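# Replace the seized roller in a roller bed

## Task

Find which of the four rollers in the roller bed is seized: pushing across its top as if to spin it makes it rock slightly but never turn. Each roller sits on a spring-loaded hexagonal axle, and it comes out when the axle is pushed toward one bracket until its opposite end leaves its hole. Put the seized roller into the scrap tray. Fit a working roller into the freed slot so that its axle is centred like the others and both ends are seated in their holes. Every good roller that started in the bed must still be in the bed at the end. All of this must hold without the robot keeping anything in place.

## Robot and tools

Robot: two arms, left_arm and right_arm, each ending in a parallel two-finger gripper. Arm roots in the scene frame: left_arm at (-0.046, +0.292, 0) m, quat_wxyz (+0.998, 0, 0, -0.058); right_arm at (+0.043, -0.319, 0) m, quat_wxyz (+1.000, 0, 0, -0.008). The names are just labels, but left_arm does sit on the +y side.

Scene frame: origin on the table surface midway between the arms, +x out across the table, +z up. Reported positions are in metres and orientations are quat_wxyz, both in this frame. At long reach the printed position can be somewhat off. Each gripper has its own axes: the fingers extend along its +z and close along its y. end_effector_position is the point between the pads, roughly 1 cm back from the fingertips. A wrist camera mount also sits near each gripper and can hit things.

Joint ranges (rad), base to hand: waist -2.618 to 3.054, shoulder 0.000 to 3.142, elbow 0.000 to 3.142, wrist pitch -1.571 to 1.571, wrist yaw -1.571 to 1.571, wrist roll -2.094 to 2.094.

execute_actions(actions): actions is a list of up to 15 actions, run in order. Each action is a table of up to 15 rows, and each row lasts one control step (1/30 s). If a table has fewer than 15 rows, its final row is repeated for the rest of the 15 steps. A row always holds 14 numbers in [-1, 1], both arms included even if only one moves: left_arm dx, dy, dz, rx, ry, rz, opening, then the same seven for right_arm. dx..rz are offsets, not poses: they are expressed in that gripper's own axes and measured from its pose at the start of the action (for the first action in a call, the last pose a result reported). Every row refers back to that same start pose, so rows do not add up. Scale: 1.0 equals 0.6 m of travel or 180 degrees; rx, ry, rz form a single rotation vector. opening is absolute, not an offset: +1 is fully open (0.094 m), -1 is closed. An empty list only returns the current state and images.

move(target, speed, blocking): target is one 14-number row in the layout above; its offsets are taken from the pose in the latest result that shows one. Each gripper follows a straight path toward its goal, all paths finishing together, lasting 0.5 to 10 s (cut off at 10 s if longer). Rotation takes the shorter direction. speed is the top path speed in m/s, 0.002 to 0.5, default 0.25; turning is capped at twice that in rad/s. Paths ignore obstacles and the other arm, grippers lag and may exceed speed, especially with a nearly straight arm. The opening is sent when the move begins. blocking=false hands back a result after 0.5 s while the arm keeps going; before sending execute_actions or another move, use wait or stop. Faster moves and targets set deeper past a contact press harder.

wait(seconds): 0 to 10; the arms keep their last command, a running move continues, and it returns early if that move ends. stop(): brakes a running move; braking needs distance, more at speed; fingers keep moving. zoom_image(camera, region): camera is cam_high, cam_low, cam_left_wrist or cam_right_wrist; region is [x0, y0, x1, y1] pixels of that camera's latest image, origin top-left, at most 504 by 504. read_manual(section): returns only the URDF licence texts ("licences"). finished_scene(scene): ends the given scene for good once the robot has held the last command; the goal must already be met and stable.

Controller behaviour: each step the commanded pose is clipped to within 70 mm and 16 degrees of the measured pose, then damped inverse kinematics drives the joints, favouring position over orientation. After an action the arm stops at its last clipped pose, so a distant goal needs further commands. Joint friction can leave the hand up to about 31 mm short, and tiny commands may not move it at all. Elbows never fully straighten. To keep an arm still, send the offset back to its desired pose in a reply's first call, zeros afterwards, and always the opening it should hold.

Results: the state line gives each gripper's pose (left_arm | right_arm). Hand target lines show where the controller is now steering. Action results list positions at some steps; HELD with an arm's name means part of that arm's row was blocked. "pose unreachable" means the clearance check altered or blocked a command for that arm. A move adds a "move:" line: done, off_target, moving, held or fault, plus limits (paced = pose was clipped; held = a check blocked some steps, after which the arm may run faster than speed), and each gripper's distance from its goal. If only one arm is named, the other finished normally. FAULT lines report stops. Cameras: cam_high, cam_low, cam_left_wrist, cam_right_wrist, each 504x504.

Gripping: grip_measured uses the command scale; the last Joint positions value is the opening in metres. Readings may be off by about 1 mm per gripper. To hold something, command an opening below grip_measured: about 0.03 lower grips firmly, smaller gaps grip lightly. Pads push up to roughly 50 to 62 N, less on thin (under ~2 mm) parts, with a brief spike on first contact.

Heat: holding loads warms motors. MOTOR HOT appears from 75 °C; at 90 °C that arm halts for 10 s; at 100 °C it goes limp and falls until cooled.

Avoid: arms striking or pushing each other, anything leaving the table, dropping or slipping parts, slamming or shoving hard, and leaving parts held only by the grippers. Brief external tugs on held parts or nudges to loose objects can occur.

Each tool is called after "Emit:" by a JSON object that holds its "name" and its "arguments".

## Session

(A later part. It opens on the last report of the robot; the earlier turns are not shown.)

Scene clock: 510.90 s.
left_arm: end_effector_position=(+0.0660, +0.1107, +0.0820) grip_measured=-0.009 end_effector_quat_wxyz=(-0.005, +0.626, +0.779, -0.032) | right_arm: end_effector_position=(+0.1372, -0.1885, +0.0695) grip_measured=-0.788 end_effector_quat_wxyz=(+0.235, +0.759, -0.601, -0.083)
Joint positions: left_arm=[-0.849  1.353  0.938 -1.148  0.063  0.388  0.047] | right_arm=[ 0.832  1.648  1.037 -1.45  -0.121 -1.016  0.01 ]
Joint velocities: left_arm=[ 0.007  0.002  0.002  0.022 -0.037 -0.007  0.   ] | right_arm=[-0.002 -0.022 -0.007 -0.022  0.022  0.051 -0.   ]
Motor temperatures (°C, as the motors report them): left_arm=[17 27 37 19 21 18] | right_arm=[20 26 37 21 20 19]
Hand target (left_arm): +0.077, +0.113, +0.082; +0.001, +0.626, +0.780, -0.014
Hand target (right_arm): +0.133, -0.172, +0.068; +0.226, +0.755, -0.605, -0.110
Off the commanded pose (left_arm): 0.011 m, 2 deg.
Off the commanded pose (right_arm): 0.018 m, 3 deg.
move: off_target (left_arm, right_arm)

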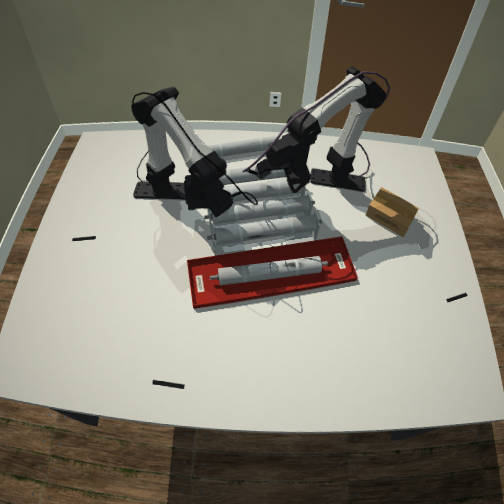

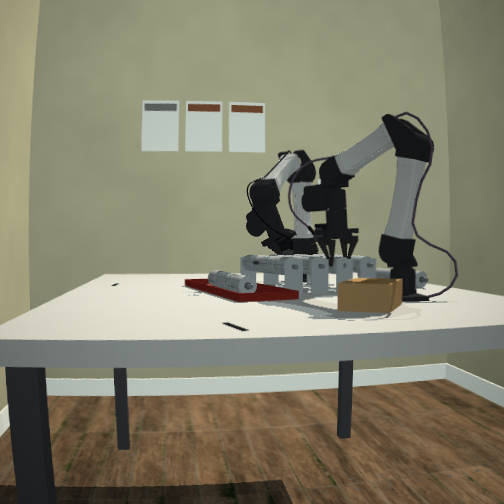

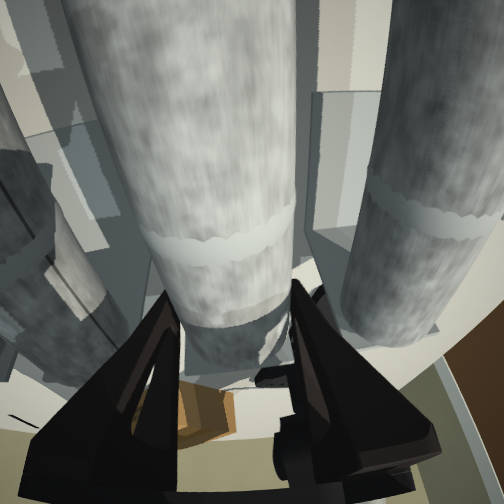

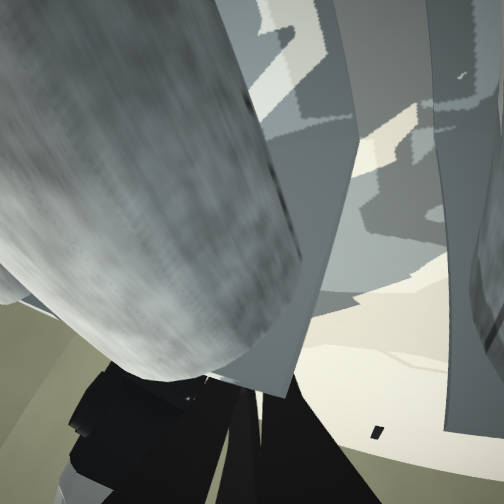

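Emit:
{"name": "move", "arguments": {"target": [0,0.015,-0.028,0,0,0,-0.1,0.02,0,0,0,0,0,-0.2], "speed": 0.004}}

Emit:
{"name": "move", "arguments": {"target": [0,0.0,0.028,0,0,0,-0.1,0,0,0,0,0,0,-0.2], "speed": 0.003}}

Emit:
{"name": "zoom_image", "arguments": {"camera": "cam_low", "region": [320,245,370,285]}}

Scene clock: 520.47 s.
left_arm: end_effector_position=(+0.0673, +0.1137, +0.0846) grip_measured=-0.009 end_effector_quat_wxyz=(-0.016, +0.628, +0.777, -0.036) | right_arm: end_effector_position=(+0.1422, -0.1925, +0.0713) grip_measured=-0.202 end_effector_quat_wxyz=(+0.228, +0.763, -0.599, -0.087)
Joint positions: left_arm=[-0.825  1.364  0.957 -1.176  0.077  0.418  0.047] | right_arm=[ 0.799  1.636  1.037 -1.452 -0.114 -1.056  0.038]
Joint velocities: left_arm=[-0.017 -0.007  0.007  0.066 -0.051 -0.022  0.   ] | right_arm=[ 0.027  0.012 -0.007 -0.066  0.051 -0.066  0.001]
Motor temperatures (°C, as the motors report them): left_arm=[17 27 38 19 21 18] | right_arm=[20 27 36 21 20 19]
Hand target (left_arm): +0.075, +0.113, +0.098; -0.004, +0.626, +0.779, -0.031
Hand target (right_arm): +0.141, -0.200, +0.071; +0.235, +0.759, -0.601, -0.083
Off the commanded pose (left_arm): 0.016 m, 1 deg.
Off the commanded pose (right_arm): 0.008 m, 1 deg.
move: off_target (left_arm)

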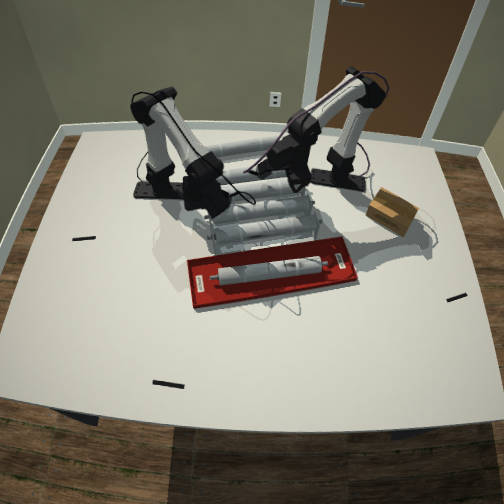

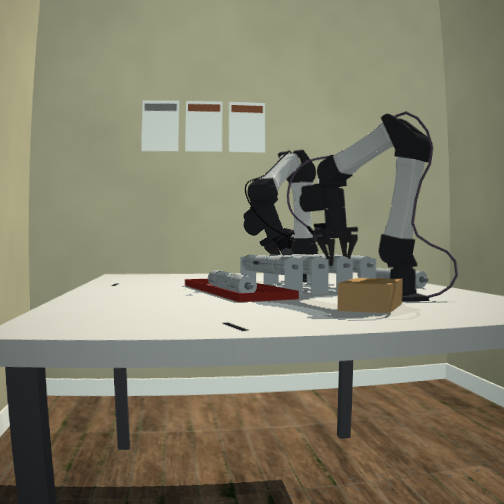

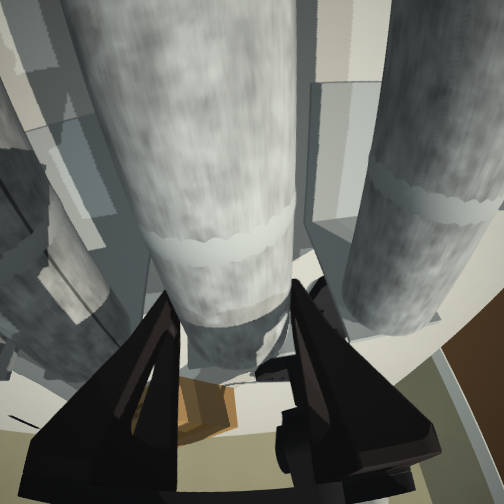

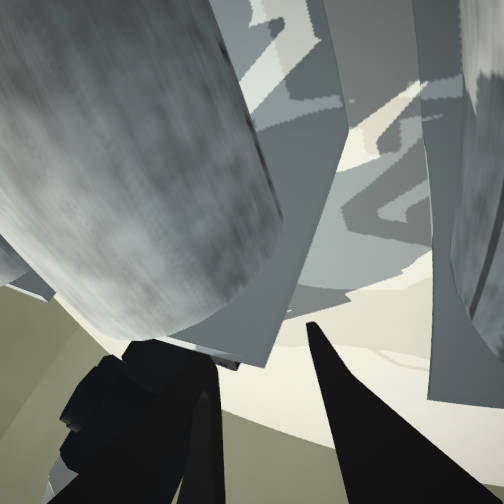

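Scene clock: 526.30 s.
left_arm: end_effector_position=(+0.0671, +0.1138, +0.0823) grip_measured=-0.009 end_effector_quat_wxyz=(-0.016, +0.628, +0.777, -0.036) | right_arm: end_effector_position=(+0.1422, -0.1925, +0.0713) grip_measured=-0.202 end_effector_quat_wxyz=(+0.228, +0.763, -0.599, -0.087)
Joint positions: left_arm=[-0.825  1.364  0.948 -1.166  0.078  0.418  0.047] | right_arm=[ 0.799  1.636  1.037 -1.452 -0.114 -1.056  0.038]
Joint velocities: left_arm=[-0.007 -0.027 -0.022 -0.066 -0.066  0.037  0.   ] | right_arm=[-0.012  0.002 -0.007  0.037 -0.066 -0.051 -0.001]
Motor temperatures (°C, as the motors report them): left_arm=[17 27 37 19 21 18] | right_arm=[20 27 36 21 20 19]
Hand target (left_arm): +0.066, +0.114, +0.069; -0.017, +0.628, +0.777, -0.036
Hand target (right_arm): +0.142, -0.193, +0.071; +0.228, +0.763, -0.599, -0.087
Off the commanded pose (left_arm): 0.015 m, 0 deg.
Off the commanded pose (right_arm): 0.000 m, 0 deg.
move: off_target (left_arm)

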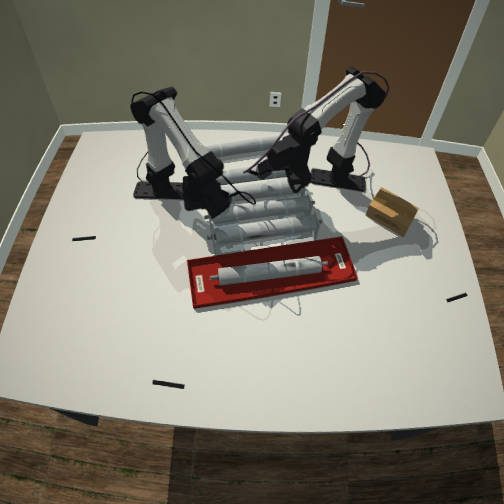

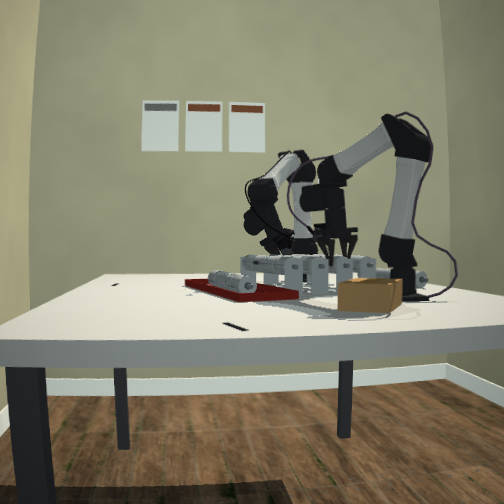

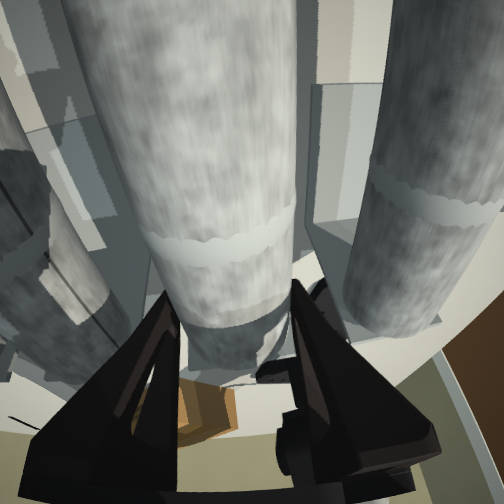

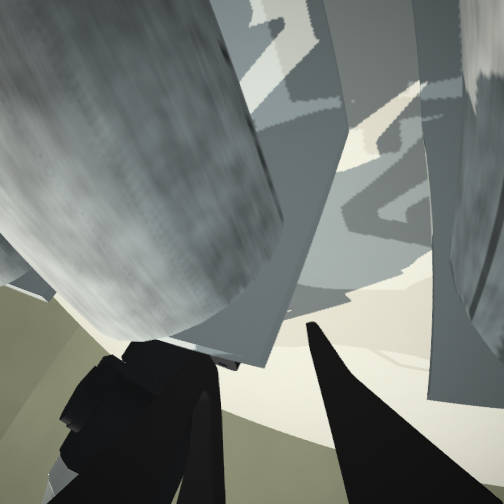

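Region (320, 245, 370, 285) of cam_low's 504x504 image, scaled by 10.080, with more detail than that image has; it fills the top 403 rows of this view, and the rest is white.

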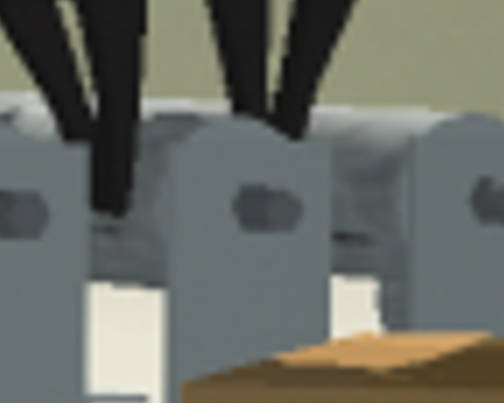

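In.

Emit:
{"name": "move", "arguments": {"target": [0,0,0,0,0,0,0.3,0,0,0,0,0,0,-0.2]}}

Emit:
{"name": "move", "arguments": {"target": [0,0,-0.1,0,0,0,0.3,0.03,0,-0.1,0,0,0,-0.2], "speed": 0.1}}

Emit:
{"name": "zoom_image", "arguments": {"camera": "cam_high", "region": [170,130,350,260]}}

Scene clock: 529.50 s.
left_arm: end_effector_position=(+0.0672, +0.1137, +0.0825) grip_measured=+0.299 end_effector_quat_wxyz=(-0.016, +0.628, +0.777, -0.036) | right_arm: end_effector_position=(+0.1421, -0.1925, +0.0713) grip_measured=-0.202 end_effector_quat_wxyz=(+0.228, +0.763, -0.599, -0.088)
Joint positions: left_arm=[-0.825  1.364  0.949 -1.167  0.078  0.418  0.061] | right_arm=[ 0.799  1.636  1.037 -1.452 -0.115 -1.056  0.038]
Joint velocities: left_arm=[ 0.022  0.002 -0.012 -0.007 -0.037 -0.007 -0.   ] | right_arm=[ 0.007  0.002  0.002 -0.007  0.022 -0.007 -0.   ]
Motor temperatures (°C, as the motors report them): left_arm=[17 27 37 19 21 18] | right_arm=[20 28 36 21 20 19]
Hand target (left_arm): +0.067, +0.114, +0.082; -0.016, +0.628, +0.777, -0.036
Hand target (right_arm): +0.142, -0.192, +0.071; +0.228, +0.763, -0.599, -0.088
Off the commanded pose (left_arm): 0.000 m, 0 deg.
Off the commanded pose (right_arm): 0.000 m, 0 deg.
move: done

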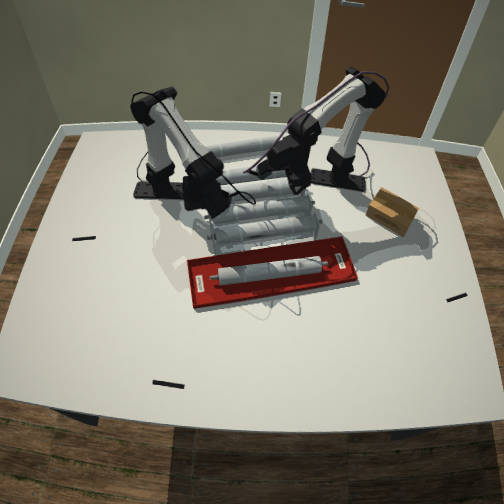

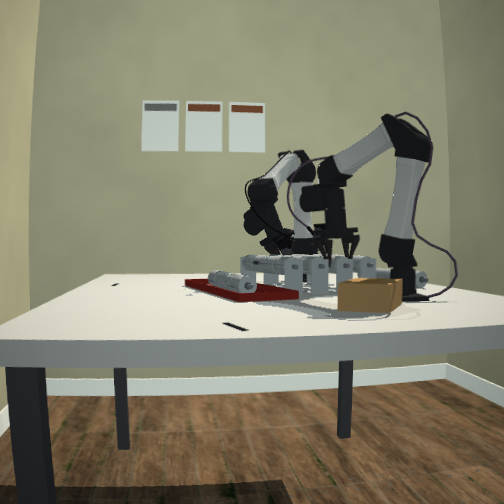

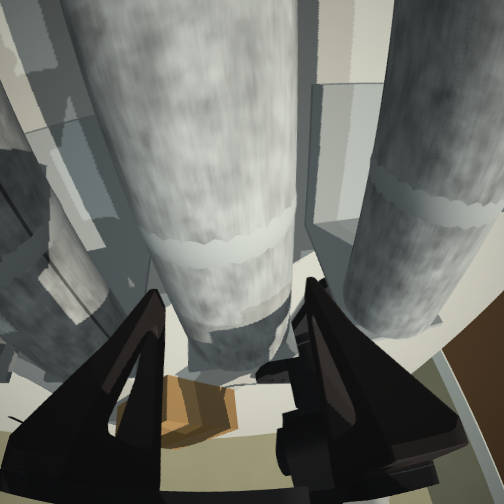

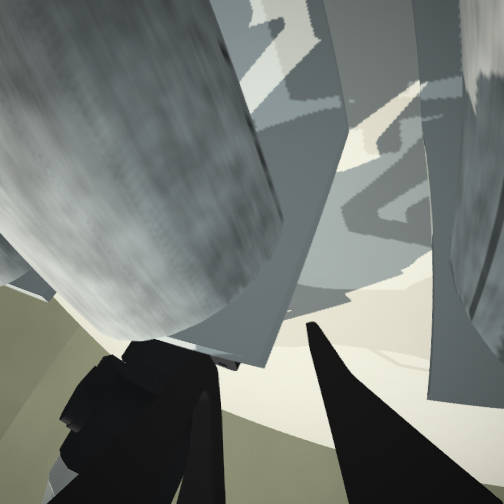

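Scene clock: 530.67 s.
left_arm: end_effector_position=(+0.0700, +0.1123, +0.1378) grip_measured=+0.299 end_effector_quat_wxyz=(-0.017, +0.628, +0.777, -0.036) | right_arm: end_effector_position=(+0.1702, -0.1918, +0.1209) grip_measured=-0.202 end_effector_quat_wxyz=(+0.138, +0.775, -0.612, -0.071)
Joint positions: left_arm=[-0.818  1.364  1.169 -1.391  0.078  0.425  0.061] | right_arm=[ 0.722  1.499  1.173 -1.545 -0.084 -1.112  0.038]
Joint velocities: left_arm=[ 0.007  0.002 -0.017 -0.066 -0.007  0.037  0.   ] | right_arm=[-0.022  0.002  0.002 -0.051  0.051 -0.022 -0.   ]
Motor temperatures (°C, as the motors report them): left_arm=[17 27 37 19 21 18] | right_arm=[20 28 36 21 20 19]
Hand target (left_arm): +0.072, +0.115, +0.142; -0.015, +0.628, +0.777, -0.036
Hand target (right_arm): +0.172, -0.193, +0.125; +0.136, +0.776, -0.612, -0.068
Off the commanded pose (left_arm): 0.006 m, 0 deg.
Off the commanded pose (right_arm): 0.007 m, 11 deg.
joint sent to its limit (right arm) — the command would take joint 4 (wrist pitch) past its lower limit, so that joint was sent only as far as its limit.
move: off_target (right_arm)

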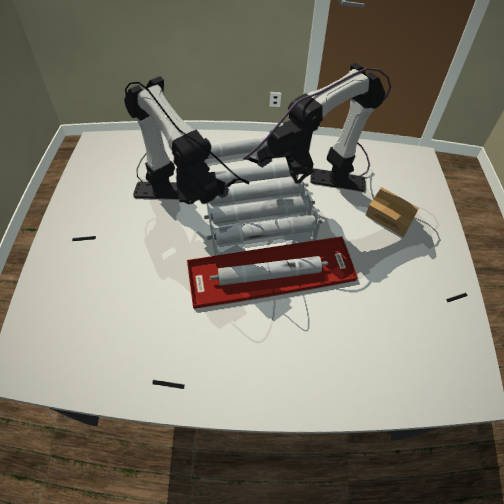

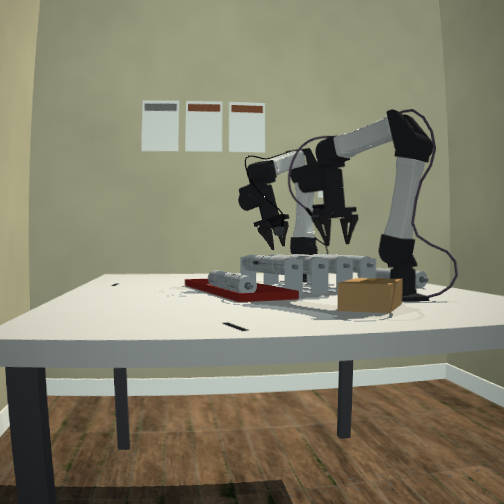

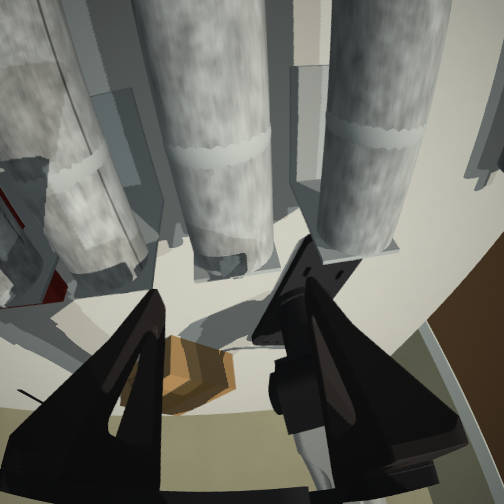

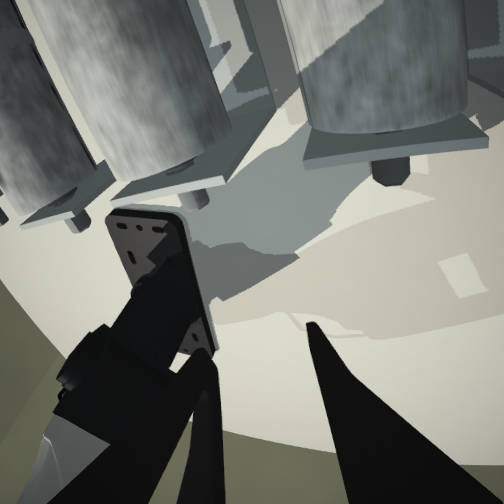

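Region (170, 130, 350, 260) of cam_high's 504x504 image, scaled by 2.800, with more detail than that image has.

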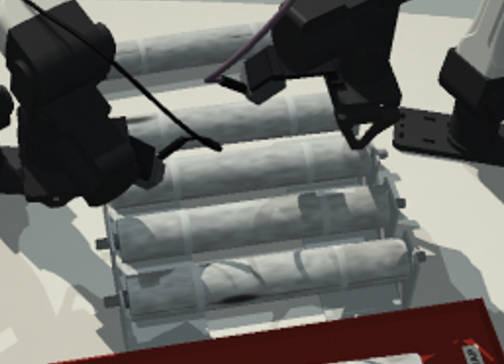

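Emit:
{"name": "finished_scene", "arguments": {"scene": 2}}

The scene is finished: the task was done.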